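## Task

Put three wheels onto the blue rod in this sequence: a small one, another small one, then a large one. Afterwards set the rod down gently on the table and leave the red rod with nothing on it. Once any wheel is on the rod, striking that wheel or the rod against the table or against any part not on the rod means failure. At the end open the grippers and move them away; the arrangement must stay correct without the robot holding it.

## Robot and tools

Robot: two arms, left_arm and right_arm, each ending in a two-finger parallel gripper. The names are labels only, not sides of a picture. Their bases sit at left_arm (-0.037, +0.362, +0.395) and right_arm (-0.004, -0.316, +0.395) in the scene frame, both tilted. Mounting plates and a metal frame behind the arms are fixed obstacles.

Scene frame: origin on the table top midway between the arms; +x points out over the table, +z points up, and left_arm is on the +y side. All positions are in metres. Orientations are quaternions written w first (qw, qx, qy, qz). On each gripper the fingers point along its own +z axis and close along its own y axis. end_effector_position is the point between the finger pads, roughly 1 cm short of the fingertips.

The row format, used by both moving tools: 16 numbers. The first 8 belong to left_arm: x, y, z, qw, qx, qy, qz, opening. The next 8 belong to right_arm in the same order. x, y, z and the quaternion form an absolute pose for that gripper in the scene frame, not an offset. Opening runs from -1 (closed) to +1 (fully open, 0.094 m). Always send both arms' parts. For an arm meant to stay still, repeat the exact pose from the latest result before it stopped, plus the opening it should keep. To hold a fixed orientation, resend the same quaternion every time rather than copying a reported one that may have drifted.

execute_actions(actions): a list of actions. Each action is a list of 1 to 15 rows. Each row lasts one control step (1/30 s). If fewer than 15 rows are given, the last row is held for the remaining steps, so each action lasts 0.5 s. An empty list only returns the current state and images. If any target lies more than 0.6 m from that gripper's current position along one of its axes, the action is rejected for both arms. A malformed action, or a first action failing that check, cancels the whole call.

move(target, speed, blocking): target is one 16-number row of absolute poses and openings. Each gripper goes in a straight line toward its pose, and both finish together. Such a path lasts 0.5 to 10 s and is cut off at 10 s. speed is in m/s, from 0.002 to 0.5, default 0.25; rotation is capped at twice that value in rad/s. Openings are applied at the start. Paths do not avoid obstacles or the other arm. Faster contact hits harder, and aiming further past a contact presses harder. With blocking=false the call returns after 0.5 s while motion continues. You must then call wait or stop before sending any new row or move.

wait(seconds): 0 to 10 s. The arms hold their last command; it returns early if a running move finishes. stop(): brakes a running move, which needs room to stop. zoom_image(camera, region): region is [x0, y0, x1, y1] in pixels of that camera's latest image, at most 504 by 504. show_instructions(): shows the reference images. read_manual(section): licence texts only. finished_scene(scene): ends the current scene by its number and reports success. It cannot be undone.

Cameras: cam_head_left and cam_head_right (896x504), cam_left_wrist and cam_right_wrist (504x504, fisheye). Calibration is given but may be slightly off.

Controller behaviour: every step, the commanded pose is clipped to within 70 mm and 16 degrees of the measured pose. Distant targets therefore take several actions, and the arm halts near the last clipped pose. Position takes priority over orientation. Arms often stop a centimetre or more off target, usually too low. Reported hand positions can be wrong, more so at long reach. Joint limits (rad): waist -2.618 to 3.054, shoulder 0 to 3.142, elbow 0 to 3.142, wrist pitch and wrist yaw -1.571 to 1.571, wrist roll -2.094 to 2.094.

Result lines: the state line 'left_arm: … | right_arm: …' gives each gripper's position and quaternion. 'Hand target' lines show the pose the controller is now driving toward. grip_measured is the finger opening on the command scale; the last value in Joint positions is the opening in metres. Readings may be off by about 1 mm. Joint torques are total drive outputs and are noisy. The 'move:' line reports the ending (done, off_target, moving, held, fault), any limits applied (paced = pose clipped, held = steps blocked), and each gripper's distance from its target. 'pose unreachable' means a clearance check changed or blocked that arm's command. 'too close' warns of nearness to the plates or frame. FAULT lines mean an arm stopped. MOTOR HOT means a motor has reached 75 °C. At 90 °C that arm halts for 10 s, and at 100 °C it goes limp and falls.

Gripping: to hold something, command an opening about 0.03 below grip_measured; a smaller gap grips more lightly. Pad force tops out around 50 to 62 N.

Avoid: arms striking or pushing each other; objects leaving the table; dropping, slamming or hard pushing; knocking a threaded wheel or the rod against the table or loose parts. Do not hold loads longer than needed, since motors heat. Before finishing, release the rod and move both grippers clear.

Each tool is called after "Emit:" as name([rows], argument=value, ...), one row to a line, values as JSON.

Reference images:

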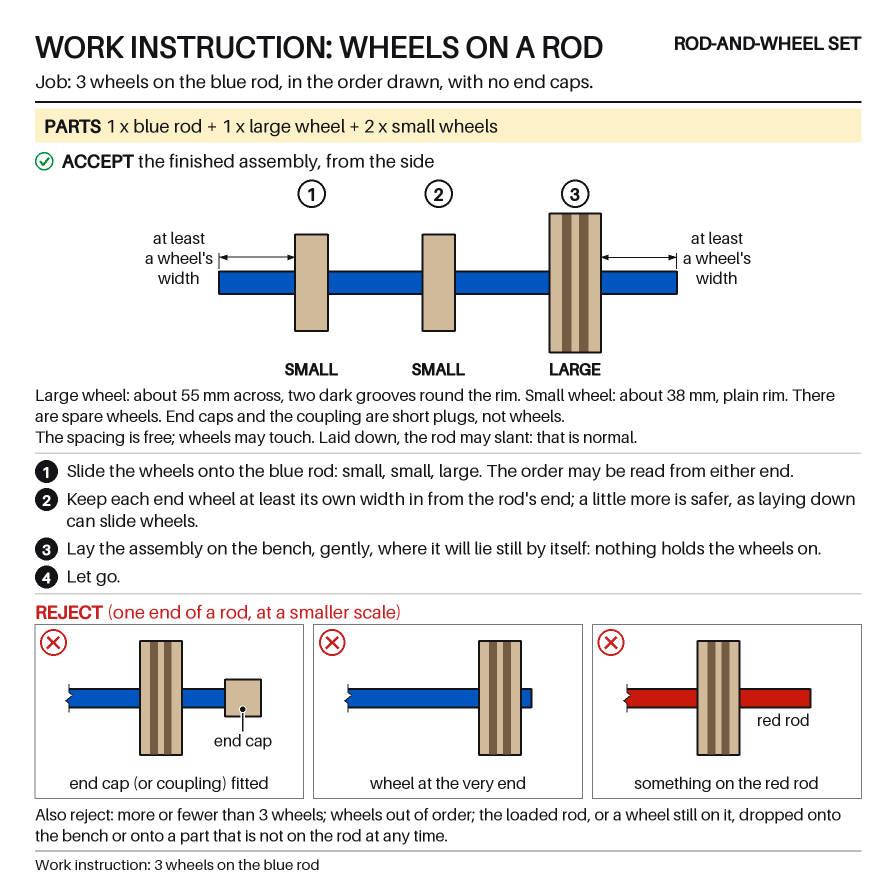

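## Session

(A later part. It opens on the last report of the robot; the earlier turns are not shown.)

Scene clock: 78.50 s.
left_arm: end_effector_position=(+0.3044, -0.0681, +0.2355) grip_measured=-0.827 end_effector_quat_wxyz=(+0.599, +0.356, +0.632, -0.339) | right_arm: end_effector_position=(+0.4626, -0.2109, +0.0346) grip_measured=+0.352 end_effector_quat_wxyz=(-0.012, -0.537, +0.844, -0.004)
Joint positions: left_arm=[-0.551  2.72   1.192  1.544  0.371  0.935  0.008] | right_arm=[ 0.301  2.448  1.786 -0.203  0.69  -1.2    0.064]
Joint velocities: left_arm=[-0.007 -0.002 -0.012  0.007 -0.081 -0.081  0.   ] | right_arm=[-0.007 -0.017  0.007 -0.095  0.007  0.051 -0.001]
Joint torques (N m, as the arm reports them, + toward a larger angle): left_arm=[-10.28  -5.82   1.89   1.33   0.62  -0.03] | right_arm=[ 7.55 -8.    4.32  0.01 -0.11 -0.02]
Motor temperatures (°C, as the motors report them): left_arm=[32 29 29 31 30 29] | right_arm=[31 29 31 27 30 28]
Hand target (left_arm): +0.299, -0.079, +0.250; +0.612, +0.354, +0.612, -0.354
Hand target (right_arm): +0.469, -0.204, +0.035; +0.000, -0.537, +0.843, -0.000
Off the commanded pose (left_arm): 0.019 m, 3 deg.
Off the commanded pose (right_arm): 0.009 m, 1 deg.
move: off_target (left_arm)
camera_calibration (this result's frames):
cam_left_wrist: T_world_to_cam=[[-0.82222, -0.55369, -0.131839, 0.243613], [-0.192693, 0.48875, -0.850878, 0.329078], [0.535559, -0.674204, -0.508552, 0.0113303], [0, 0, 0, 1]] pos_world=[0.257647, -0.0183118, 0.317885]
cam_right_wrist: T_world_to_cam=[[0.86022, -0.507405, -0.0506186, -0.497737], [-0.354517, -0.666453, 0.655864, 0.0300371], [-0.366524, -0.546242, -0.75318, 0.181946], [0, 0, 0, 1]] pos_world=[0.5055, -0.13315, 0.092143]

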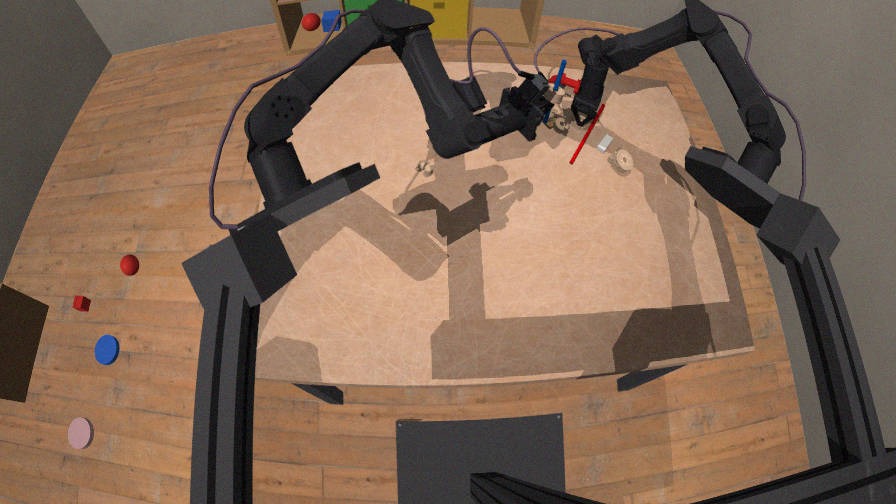

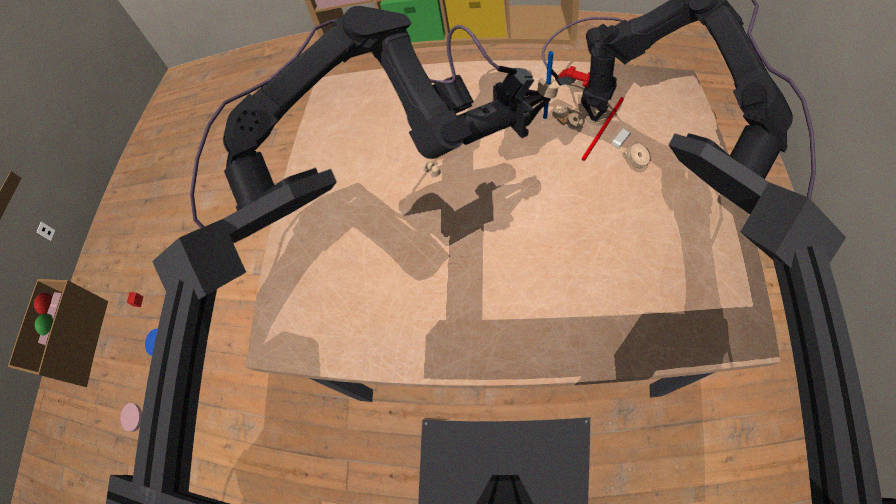

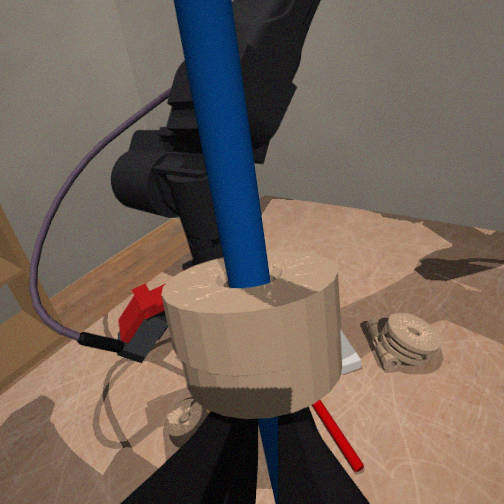

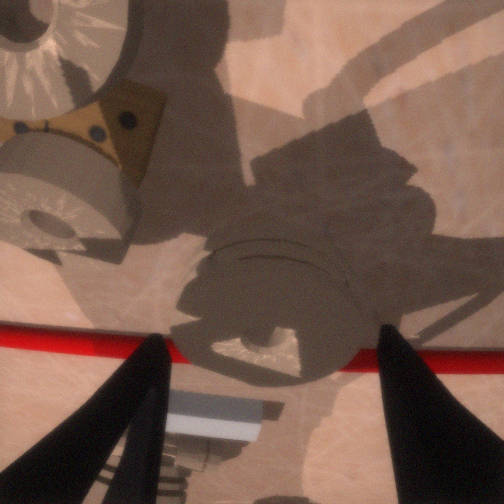

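Centered. Descend, grip, lift, then view above rod.

Emit:
move(target=[0.30,-0.08,0.25,0.612,0.354,0.612,-0.354,-1, 0.469,-0.204,0.015,0,-0.537,0.843,0,0.35], speed=0.06)

Emit:
move(target=[0.30,-0.08,0.25,0.612,0.354,0.612,-0.354,-1, 0.469,-0.204,0.015,0,-0.537,0.843,0,0.05])

Emit:
move(target=[0.30,-0.08,0.25,0.612,0.354,0.612,-0.354,-1, 0.42,-0.2,0.2,0,0.259,0.966,0,0.05])

Emit:
move(target=[0.30,-0.08,0.25,0.612,0.354,0.612,-0.354,-1, 0.34,-0.19,0.39,0,0.259,0.966,0,0.05])

Emit:
move(target=[0.30,-0.08,0.25,0.612,0.354,0.612,-0.354,-1, 0.306,-0.0605,0.395,0,0.259,0.966,0,0.05], speed=0.15)

Emit:
move(target=[0.30,-0.08,0.25,0.612,0.354,0.612,-0.354,-1, 0.306,-0.0605,0.35,0,0.259,0.966,0,0.05], speed=0.03)

Scene clock: 79.63 s.
left_arm: end_effector_position=(+0.3045, -0.0680, +0.2353) grip_measured=-0.827 end_effector_quat_wxyz=(+0.599, +0.356, +0.632, -0.339) | right_arm: end_effector_position=(+0.4615, -0.2112, +0.0147) grip_measured=+0.352 end_effector_quat_wxyz=(-0.014, -0.538, +0.843, -0.002)
Joint positions: left_arm=[-0.551  2.72   1.192  1.544  0.371  0.935  0.008] | right_arm=[ 0.277  2.507  1.847 -0.196  0.674 -1.223  0.064]
Joint velocities: left_arm=[-0.007 -0.017  0.002 -0.007  0.051 -0.037  0.001] | right_arm=[ 0.007 -0.002  0.002 -0.066 -0.007  0.007  0.   ]
Joint torques (N m, as the arm reports them, + toward a larger angle): left_arm=[-10.25  -5.81   1.88   1.35   0.6   -0.04] | right_arm=[ 7.37 -8.05  4.39  0.11 -0.13 -0.07]
Motor temperatures (°C, as the motors report them): left_arm=[32 29 29 31 30 29] | right_arm=[31 30 31 27 30 28]
Hand target (left_arm): +0.300, -0.079, +0.250; +0.612, +0.354, +0.612, -0.354
Hand target (right_arm): +0.469, -0.204, +0.015; -0.000, -0.537, +0.843, -0.000
Off the commanded pose (left_arm): 0.019 m, 3 deg.
Off the commanded pose (right_arm): 0.010 m, 2 deg.
move: off_target (left_arm)
camera_calibration (this result's frames):
cam_left_wrist: T_world_to_cam=[[-0.822115, -0.553838, -0.131872, 0.243684], [-0.192925, 0.488939, -0.850716, 0.328937], [0.535636, -0.673946, -0.508814, 0.0113426], [0, 0, 0, 1]] pos_world=[0.257721, -0.0182249, 0.317739]
cam_right_wrist: T_world_to_cam=[[0.861887, -0.504031, -0.055714, -0.497873], [-0.348168, -0.668056, 0.657632, 0.0391438], [-0.368687, -0.547406, -0.751277, 0.167134], [0, 0, 0, 1]] pos_world=[0.504359, -0.133303, 0.0720828]

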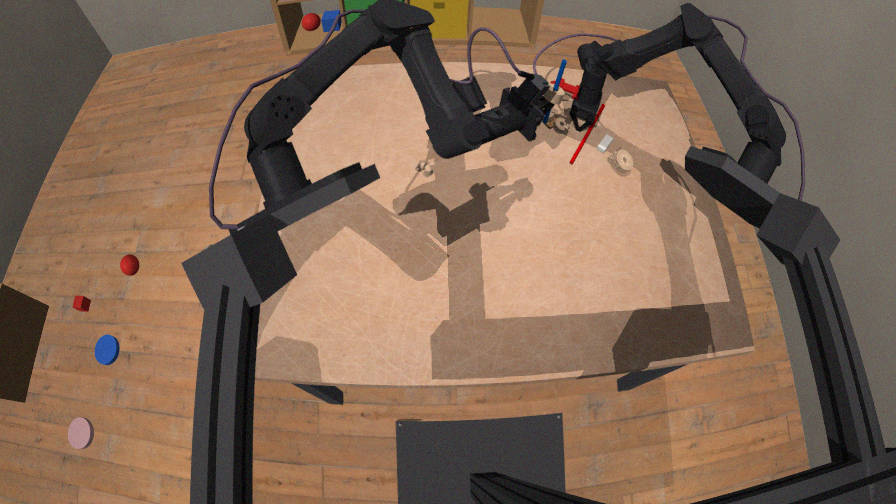

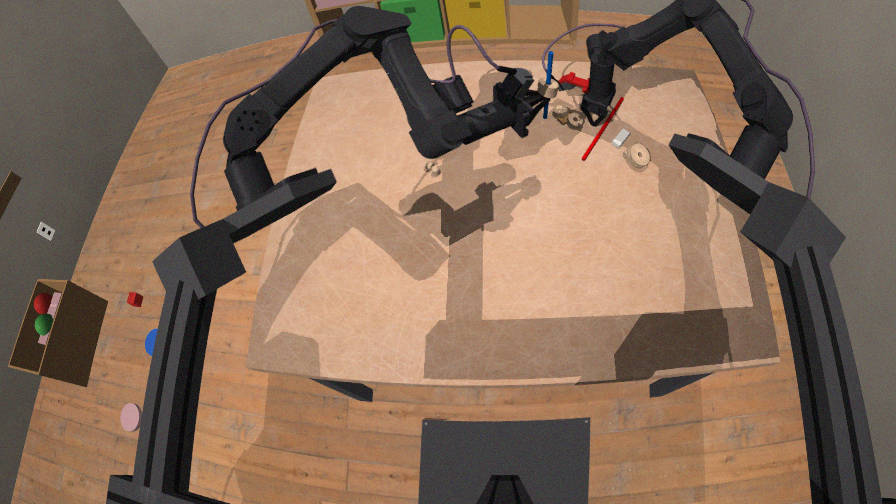

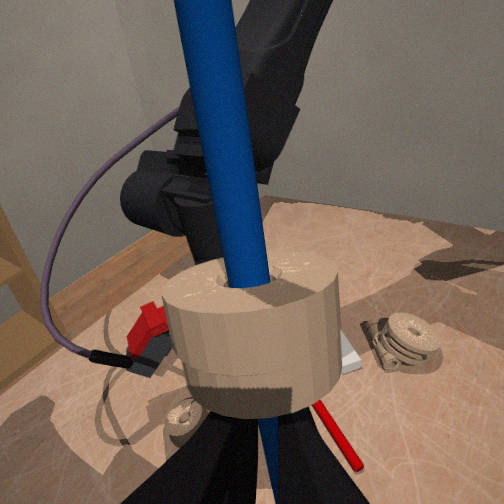

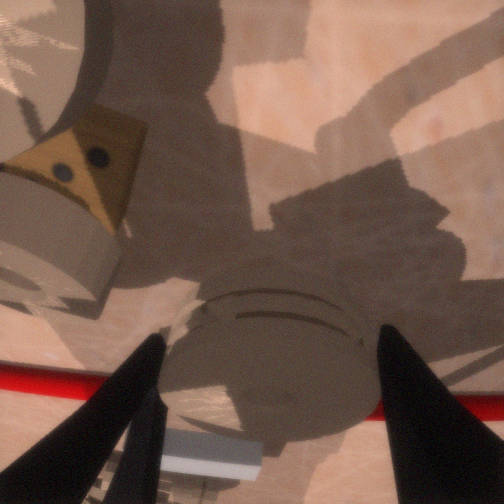

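Scene clock: 80.40 s.
left_arm: end_effector_position=(+0.3043, -0.0682, +0.2357) grip_measured=-0.827 end_effector_quat_wxyz=(+0.599, +0.356, +0.632, -0.339) | right_arm: end_effector_position=(+0.4615, -0.2117, +0.0144) grip_measured=+0.178 end_effector_quat_wxyz=(-0.014, -0.538, +0.843, -0.002)
Joint positions: left_arm=[-0.552  2.72   1.192  1.544  0.371  0.935  0.008] | right_arm=[ 0.275  2.507  1.847 -0.196  0.674 -1.224  0.055]
Joint velocities: left_arm=[ 0.002 -0.017  0.007 -0.037  0.007 -0.007  0.001] | right_arm=[-0.017 -0.017 -0.002 -0.081 -0.007  0.007 -0.   ]
Joint torques (N m, as the arm reports them, + toward a larger angle): left_arm=[-10.27  -5.83   1.89   1.34   0.61  -0.03] | right_arm=[ 7.66 -8.04  4.52  0.09 -0.2  -0.03]
Motor temperatures (°C, as the motors report them): left_arm=[32 29 29 31 30 29] | right_arm=[31 30 31 27 30 28]
Hand target (left_arm): +0.299, -0.079, +0.250; +0.612, +0.354, +0.612, -0.354
Hand target (right_arm): +0.469, -0.204, +0.015; +0.000, -0.537, +0.843, -0.000
Off the commanded pose (left_arm): 0.019 m, 3 deg.
Off the commanded pose (right_arm): 0.011 m, 2 deg.
move: off_target (left_arm, right_arm)
camera_calibration (this result's frames):
cam_left_wrist: T_world_to_cam=[[-0.822325, -0.553542, -0.131807, 0.243543], [-0.192461, 0.48856, -0.851039, 0.329219], [0.535481, -0.674463, -0.508291, 0.011318], [0, 0, 0, 1]] pos_world=[0.257573, -0.0183986, 0.318032]
cam_right_wrist: T_world_to_cam=[[0.861507, -0.504723, -0.0553214, -0.498176], [-0.348675, -0.667288, 0.658143, 0.0393675], [-0.369095, -0.547706, -0.750858, 0.166662], [0, 0, 0, 1]] pos_world=[0.504422, -0.13389, 0.0716702]

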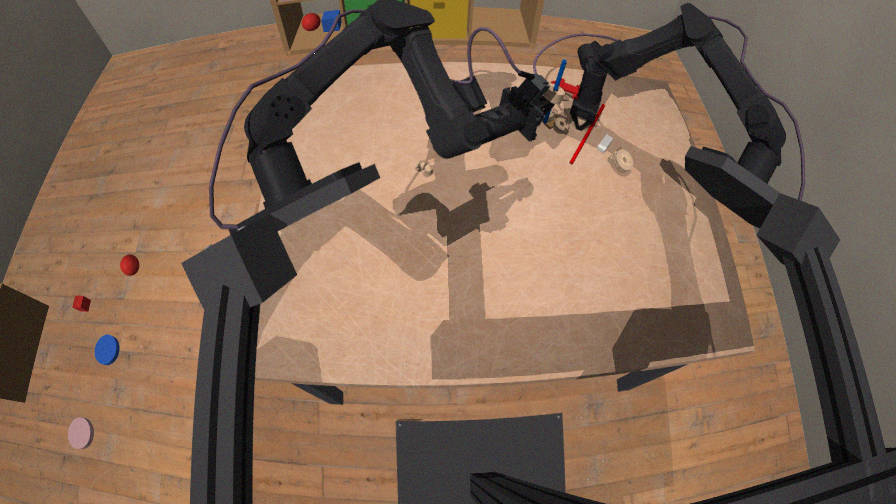

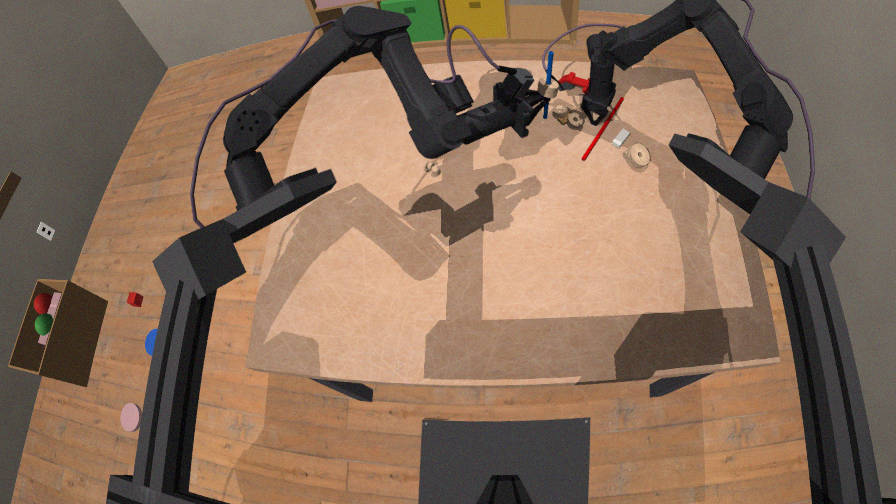

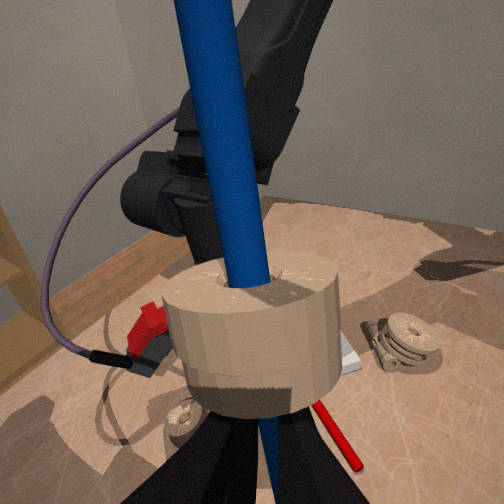

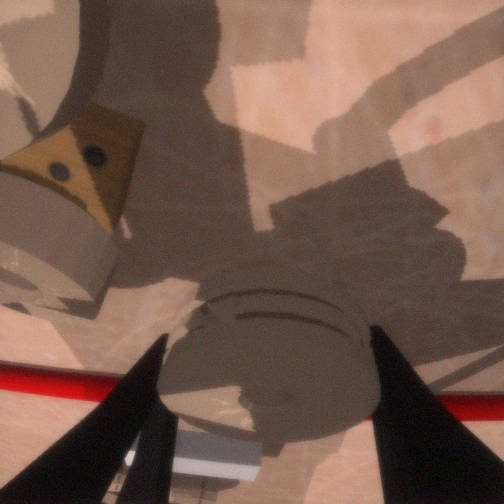

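Scene clock: 84.30 s.
left_arm: end_effector_position=(+0.3045, -0.0678, +0.2352) grip_measured=-0.827 end_effector_quat_wxyz=(+0.599, +0.356, +0.632, -0.339) | right_arm: end_effector_position=(+0.4189, -0.2051, +0.1882) grip_measured=+0.178 end_effector_quat_wxyz=(-0.004, +0.263, +0.965, -0.002)
Joint positions: left_arm=[-0.551  2.72   1.192  1.544  0.371  0.935  0.008] | right_arm=[ 0.543  2.009  1.336 -0.365  0.815  0.728  0.055]
Joint velocities: left_arm=[ 0.017 -0.007  0.007  0.022 -0.037 -0.007  0.001] | right_arm=[-0.027 -0.007 -0.002 -0.022 -0.037  0.095 -0.   ]
Joint torques (N m, as the arm reports them, + toward a larger angle): left_arm=[-10.37  -5.84   1.85   1.35   0.61  -0.03] | right_arm=[ 7.92 -8.37  2.83 -0.24  0.17  0.04]
Motor temperatures (°C, as the motors report them): left_arm=[33 29 29 31 30 29] | right_arm=[31 30 31 27 30 28]
Hand target (left_arm): +0.300, -0.079, +0.250; +0.612, +0.354, +0.612, -0.354
Hand target (right_arm): +0.420, -0.203, +0.199; +0.002, +0.258, +0.966, -0.001
Off the commanded pose (left_arm): 0.020 m, 3 deg.
Off the commanded pose (right_arm): 0.013 m, 1 deg.
move: off_target (left_arm, right_arm)
camera_calibration (this result's frames):
cam_left_wrist: T_world_to_cam=[[-0.82201, -0.553985, -0.131905, 0.243754], [-0.193157, 0.489128, -0.850555, 0.328797], [0.535714, -0.673687, -0.509075, 0.0113548], [0, 0, 0, 1]] pos_world=[0.257795, -0.018138, 0.317592]
cam_right_wrist: T_world_to_cam=[[-0.585973, -0.80937, -0.0394523, 0.0923556], [-0.635731, 0.42898, 0.641734, 0.262776], [-0.502476, 0.401119, -0.765912, 0.538378], [0, 0, 0, 1]] pos_world=[0.491695, -0.25393, 0.247362]

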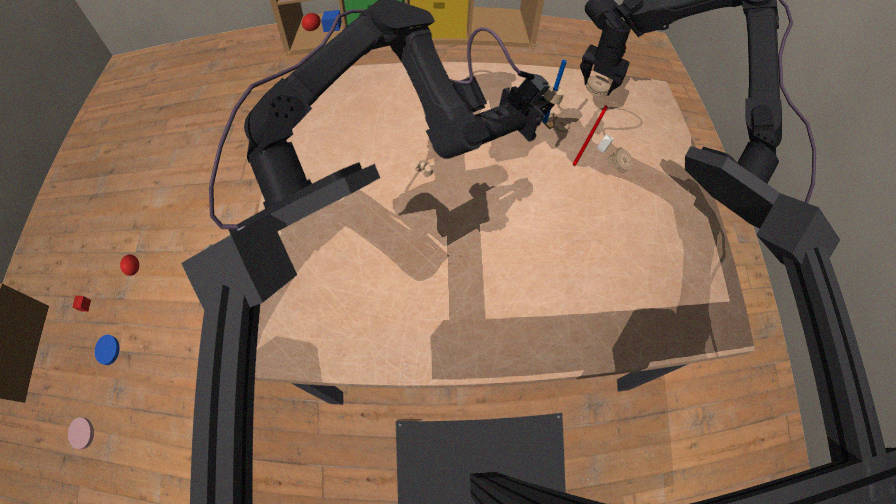

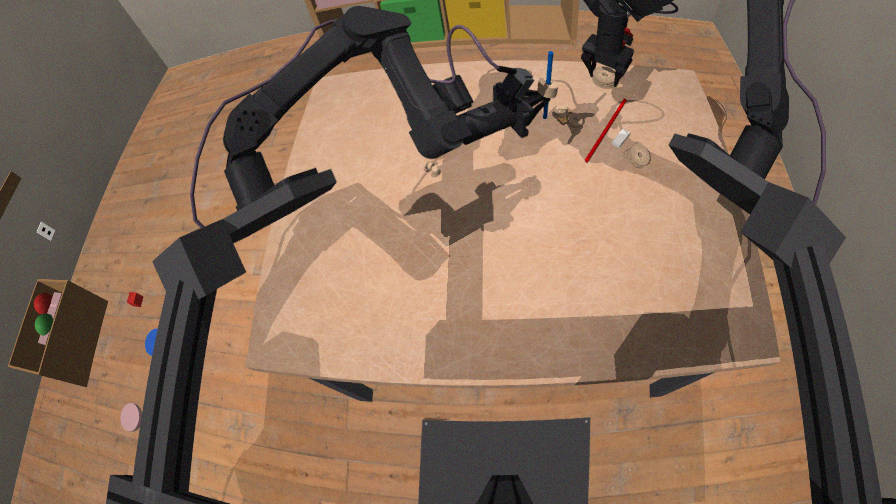

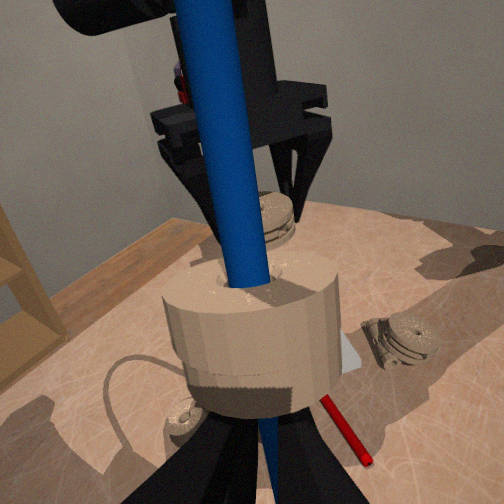

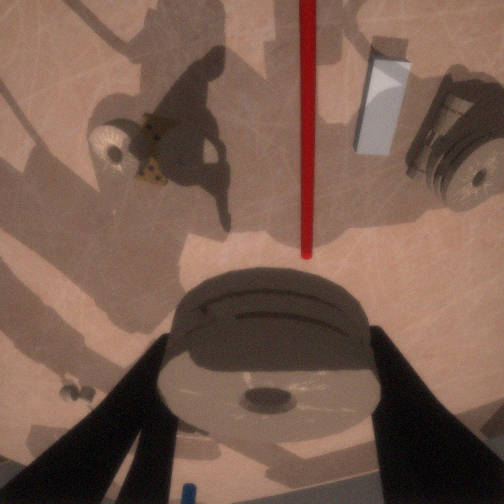

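Scene clock: 86.07 s.
left_arm: end_effector_position=(+0.3043, -0.0682, +0.2357) grip_measured=-0.827 end_effector_quat_wxyz=(+0.599, +0.356, +0.632, -0.339) | right_arm: end_effector_position=(+0.3380, -0.1952, +0.3831) grip_measured=+0.178 end_effector_quat_wxyz=(-0.002, +0.263, +0.965, -0.003)
Joint positions: left_arm=[-0.552  2.72   1.192  1.544  0.371  0.935  0.008] | right_arm=[ 1.075  1.786  1.316 -1.218  0.937  1.552  0.055]
Joint velocities: left_arm=[ 0.027  0.007 -0.012 -0.081 -0.007  0.037  0.001] | right_arm=[-0.007 -0.002  0.002 -0.037  0.037 -0.007 -0.   ]
Joint torques (N m, as the arm reports them, + toward a larger angle): left_arm=[-10.23  -5.8    1.88   1.34   0.62  -0.05] | right_arm=[ 6.72 -3.33  6.29 -0.32  0.07  0.07]
Motor temperatures (°C, as the motors report them): left_arm=[33 29 29 31 31 29] | right_arm=[31 30 31 27 30 28]
Hand target (left_arm): +0.300, -0.079, +0.250; +0.612, +0.354, +0.612, -0.354
Hand target (right_arm): +0.341, -0.192, +0.389; +0.004, +0.258, +0.966, -0.000
Off the commanded pose (left_arm): 0.019 m, 3 deg.
Off the commanded pose (right_arm): 0.009 m, 1 deg.
move: off_target (left_arm)
camera_calibration (this result's frames):
cam_left_wrist: T_world_to_cam=[[-0.822325, -0.553542, -0.131807, 0.243543], [-0.192461, 0.48856, -0.851039, 0.329219], [0.535481, -0.674463, -0.508291, 0.011318], [0, 0, 0, 1]] pos_world=[0.257573, -0.0183986, 0.318032]
cam_right_wrist: T_world_to_cam=[[-0.585475, -0.809708, -0.0399018, 0.060577], [-0.637923, 0.429772, 0.639023, 0.0839475], [-0.500273, 0.399586, -0.768152, 0.642882], [0, 0, 0, 1]] pos_world=[0.410635, -0.243916, 0.442604]

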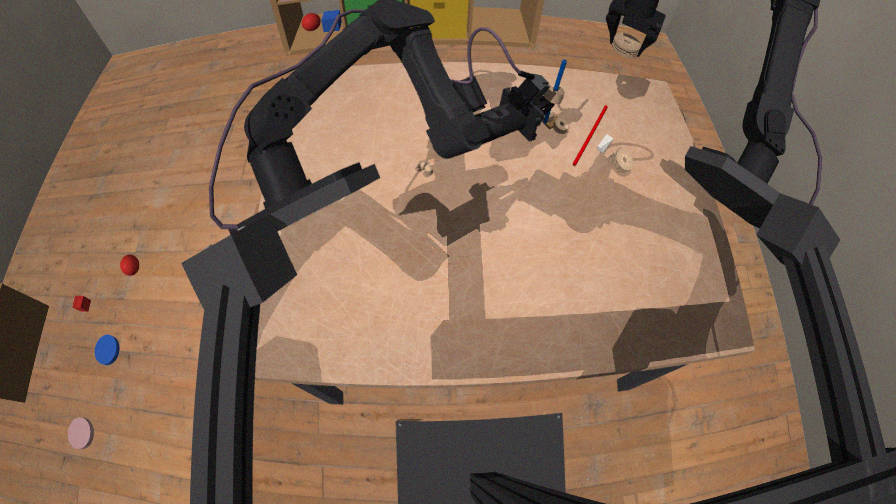

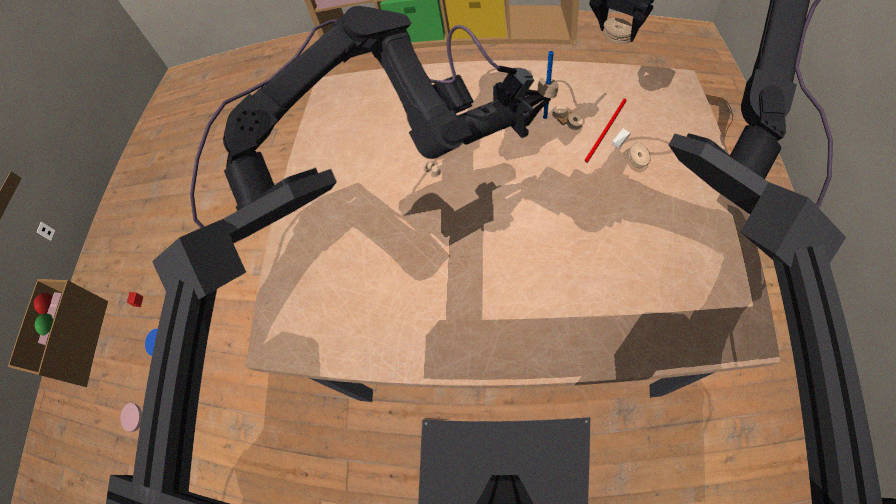

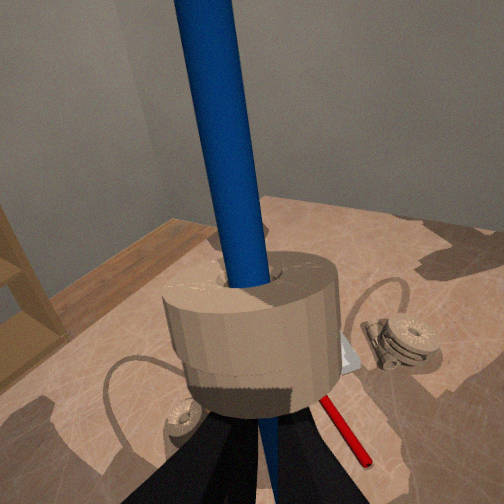

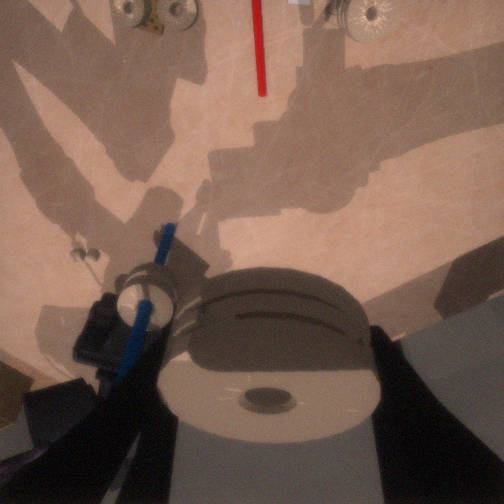

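Scene clock: 87.37 s.
left_arm: end_effector_position=(+0.3043, -0.0682, +0.2357) grip_measured=-0.827 end_effector_quat_wxyz=(+0.599, +0.356, +0.632, -0.339) | right_arm: end_effector_position=(+0.3055, -0.0652, +0.3843) grip_measured=+0.178 end_effector_quat_wxyz=(-0.002, +0.264, +0.964, -0.007)
Joint positions: left_arm=[-0.552  2.72   1.192  1.544  0.371  0.935  0.008] | right_arm=[ 1.22   2.273  1.663 -1.278  0.907  1.8    0.055]
Joint velocities: left_arm=[-0.007 -0.012  0.002  0.007  0.007  0.007 -0.001] | right_arm=[-0.007 -0.017  0.027  0.022 -0.037  0.037 -0.001]
Joint torques (N m, as the arm reports them, + toward a larger angle): left_arm=[-10.32  -5.8    1.88   1.34   0.6   -0.03] | right_arm=[ 9.4  -5.35  6.01 -0.34 -0.04  0.14]
Motor temperatures (°C, as the motors report them): left_arm=[33 29 29 31 31 29] | right_arm=[31 30 31 27 30 28]
Hand target (left_arm): +0.300, -0.079, +0.250; +0.612, +0.354, +0.612, -0.354
Hand target (right_arm): +0.305, -0.062, +0.395; +0.001, +0.259, +0.966, +0.000
Off the commanded pose (left_arm): 0.019 m, 3 deg.
Off the commanded pose (right_arm): 0.012 m, 1 deg.
move: off_target (left_arm, right_arm)
camera_calibration (this result's frames):
cam_left_wrist: T_world_to_cam=[[-0.822325, -0.553542, -0.131807, 0.243543], [-0.192461, 0.48856, -0.851039, 0.329219], [0.535481, -0.674463, -0.508291, 0.011318], [0, 0, 0, 1]] pos_world=[0.257573, -0.0183986, 0.318032]
cam_right_wrist: T_world_to_cam=[[-0.587813, -0.808354, -0.032238, 0.144729], [-0.635257, 0.436533, 0.637093, 0.00693357], [-0.500924, 0.394971, -0.770112, 0.576211], [0, 0, 0, 1]] pos_world=[0.378116, -0.113621, 0.443996]

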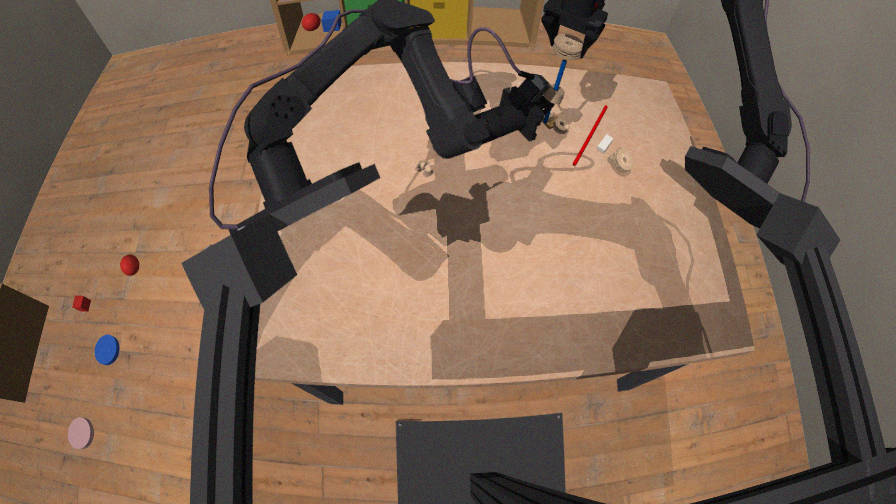

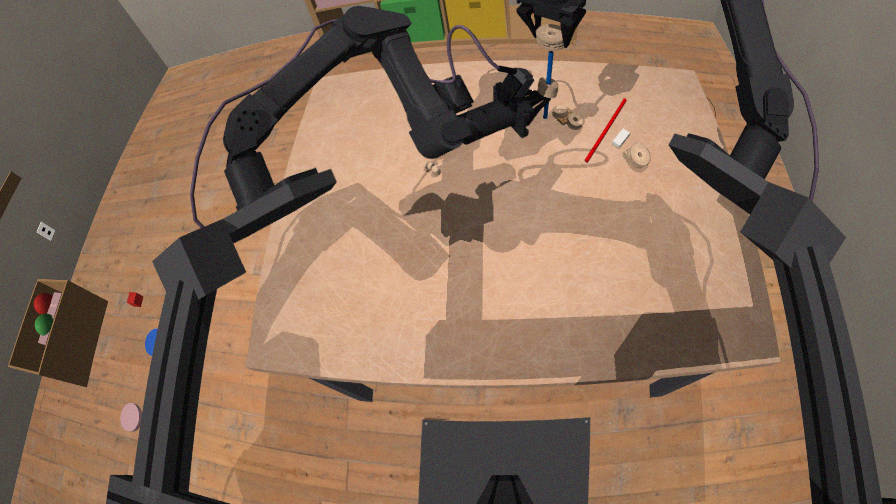

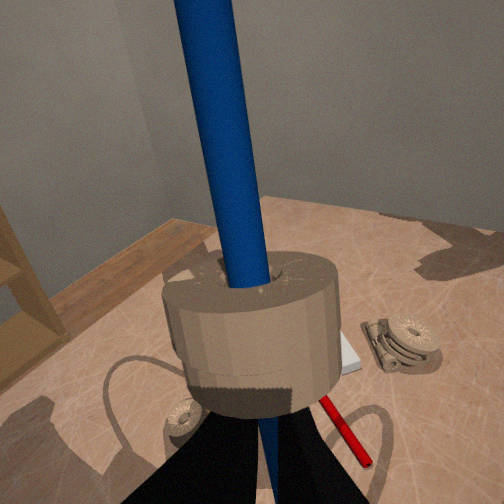

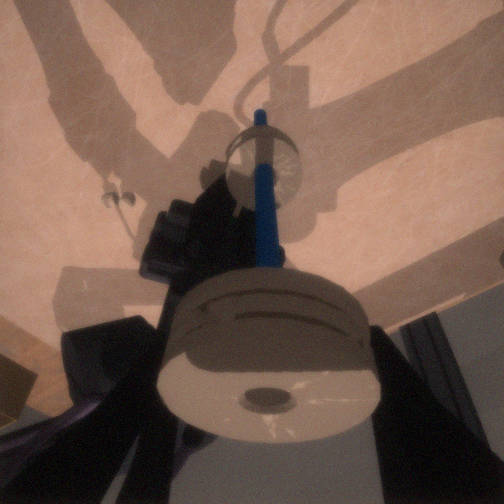

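Scene clock: 88.83 s.
left_arm: end_effector_position=(+0.3045, -0.0680, +0.2353) grip_measured=-0.827 end_effector_quat_wxyz=(+0.599, +0.356, +0.632, -0.338) | right_arm: end_effector_position=(+0.3048, -0.0627, +0.3468) grip_measured=+0.178 end_effector_quat_wxyz=(-0.011, +0.261, +0.965, -0.008)
Joint positions: left_arm=[-0.551  2.72   1.192  1.544  0.369  0.935  0.008] | right_arm=[ 1.143  2.273  1.577 -1.103  0.91   1.677  0.055]
Joint velocities: left_arm=[-0.007 -0.007 -0.007  0.022 -0.037  0.007  0.001] | right_arm=[-0.002  0.017 -0.012 -0.037  0.037 -0.066 -0.001]
Joint torques (N m, as the arm reports them, + toward a larger angle): left_arm=[-10.4   -5.81   1.92   1.34   0.64  -0.04] | right_arm=[ 8.58 -6.19  3.12  0.06  0.18 -0.04]
Motor temperatures (°C, as the motors report them): left_arm=[33 29 29 31 31 29] | right_arm=[31 30 31 27 30 28]
Hand target (left_arm): +0.300, -0.079, +0.250; +0.612, +0.354, +0.612, -0.354
Hand target (right_arm): +0.306, -0.061, +0.350; -0.000, +0.259, +0.966, -0.000
Off the commanded pose (left_arm): 0.020 m, 3 deg.
Off the commanded pose (right_arm): 0.004 m, 2 deg.
move: off_target (left_arm)
camera_calibration (this result's frames):
cam_left_wrist: T_world_to_cam=[[-0.821798, -0.554291, -0.131948, 0.243601], [-0.19364, 0.489491, -0.850237, 0.32906], [0.535866, -0.673172, -0.509595, 0.0114335], [0, 0, 0, 1]] pos_world=[0.257783, -0.0183494, 0.317748]
cam_right_wrist: T_world_to_cam=[[-0.582863, -0.812209, -0.0242291, 0.140574], [-0.62673, 0.43038, 0.649602, 0.0219747], [-0.517185, 0.393814, -0.759888, 0.547319], [0, 0, 0, 1]] pos_world=[0.378773, -0.110824, 0.405033]

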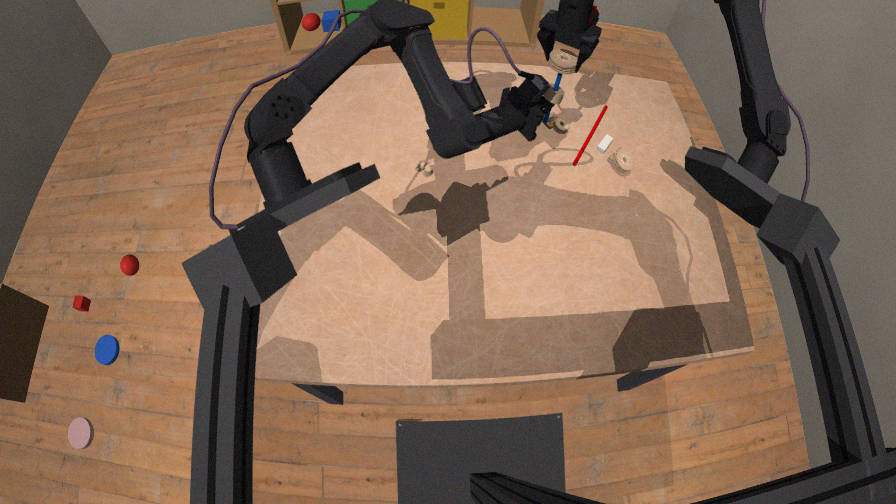

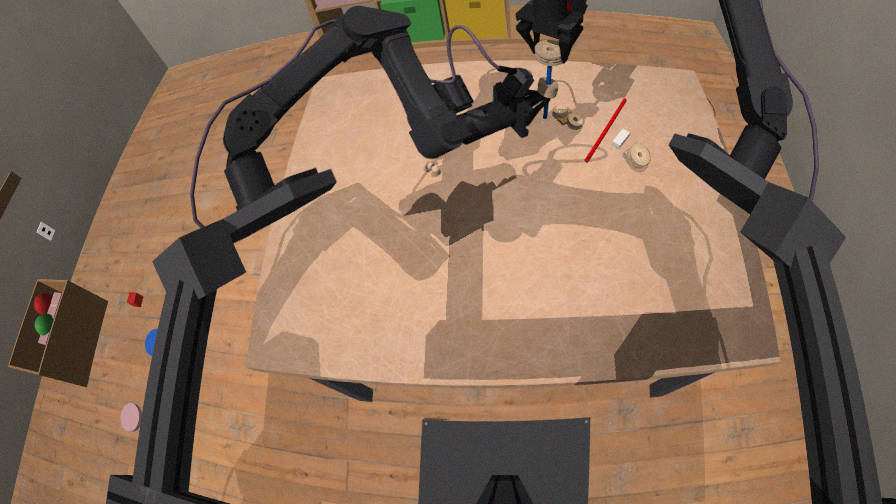

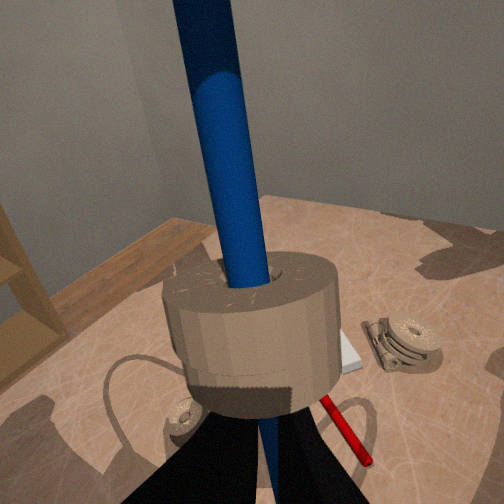

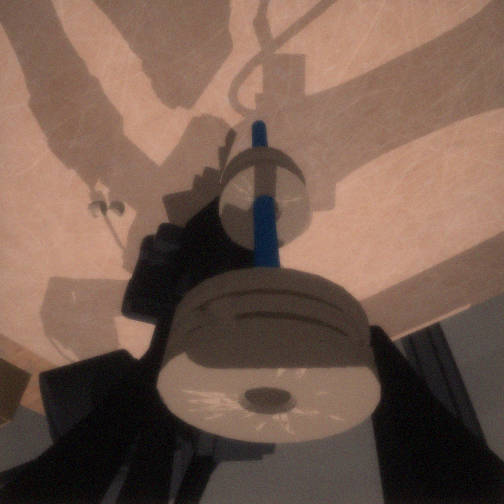

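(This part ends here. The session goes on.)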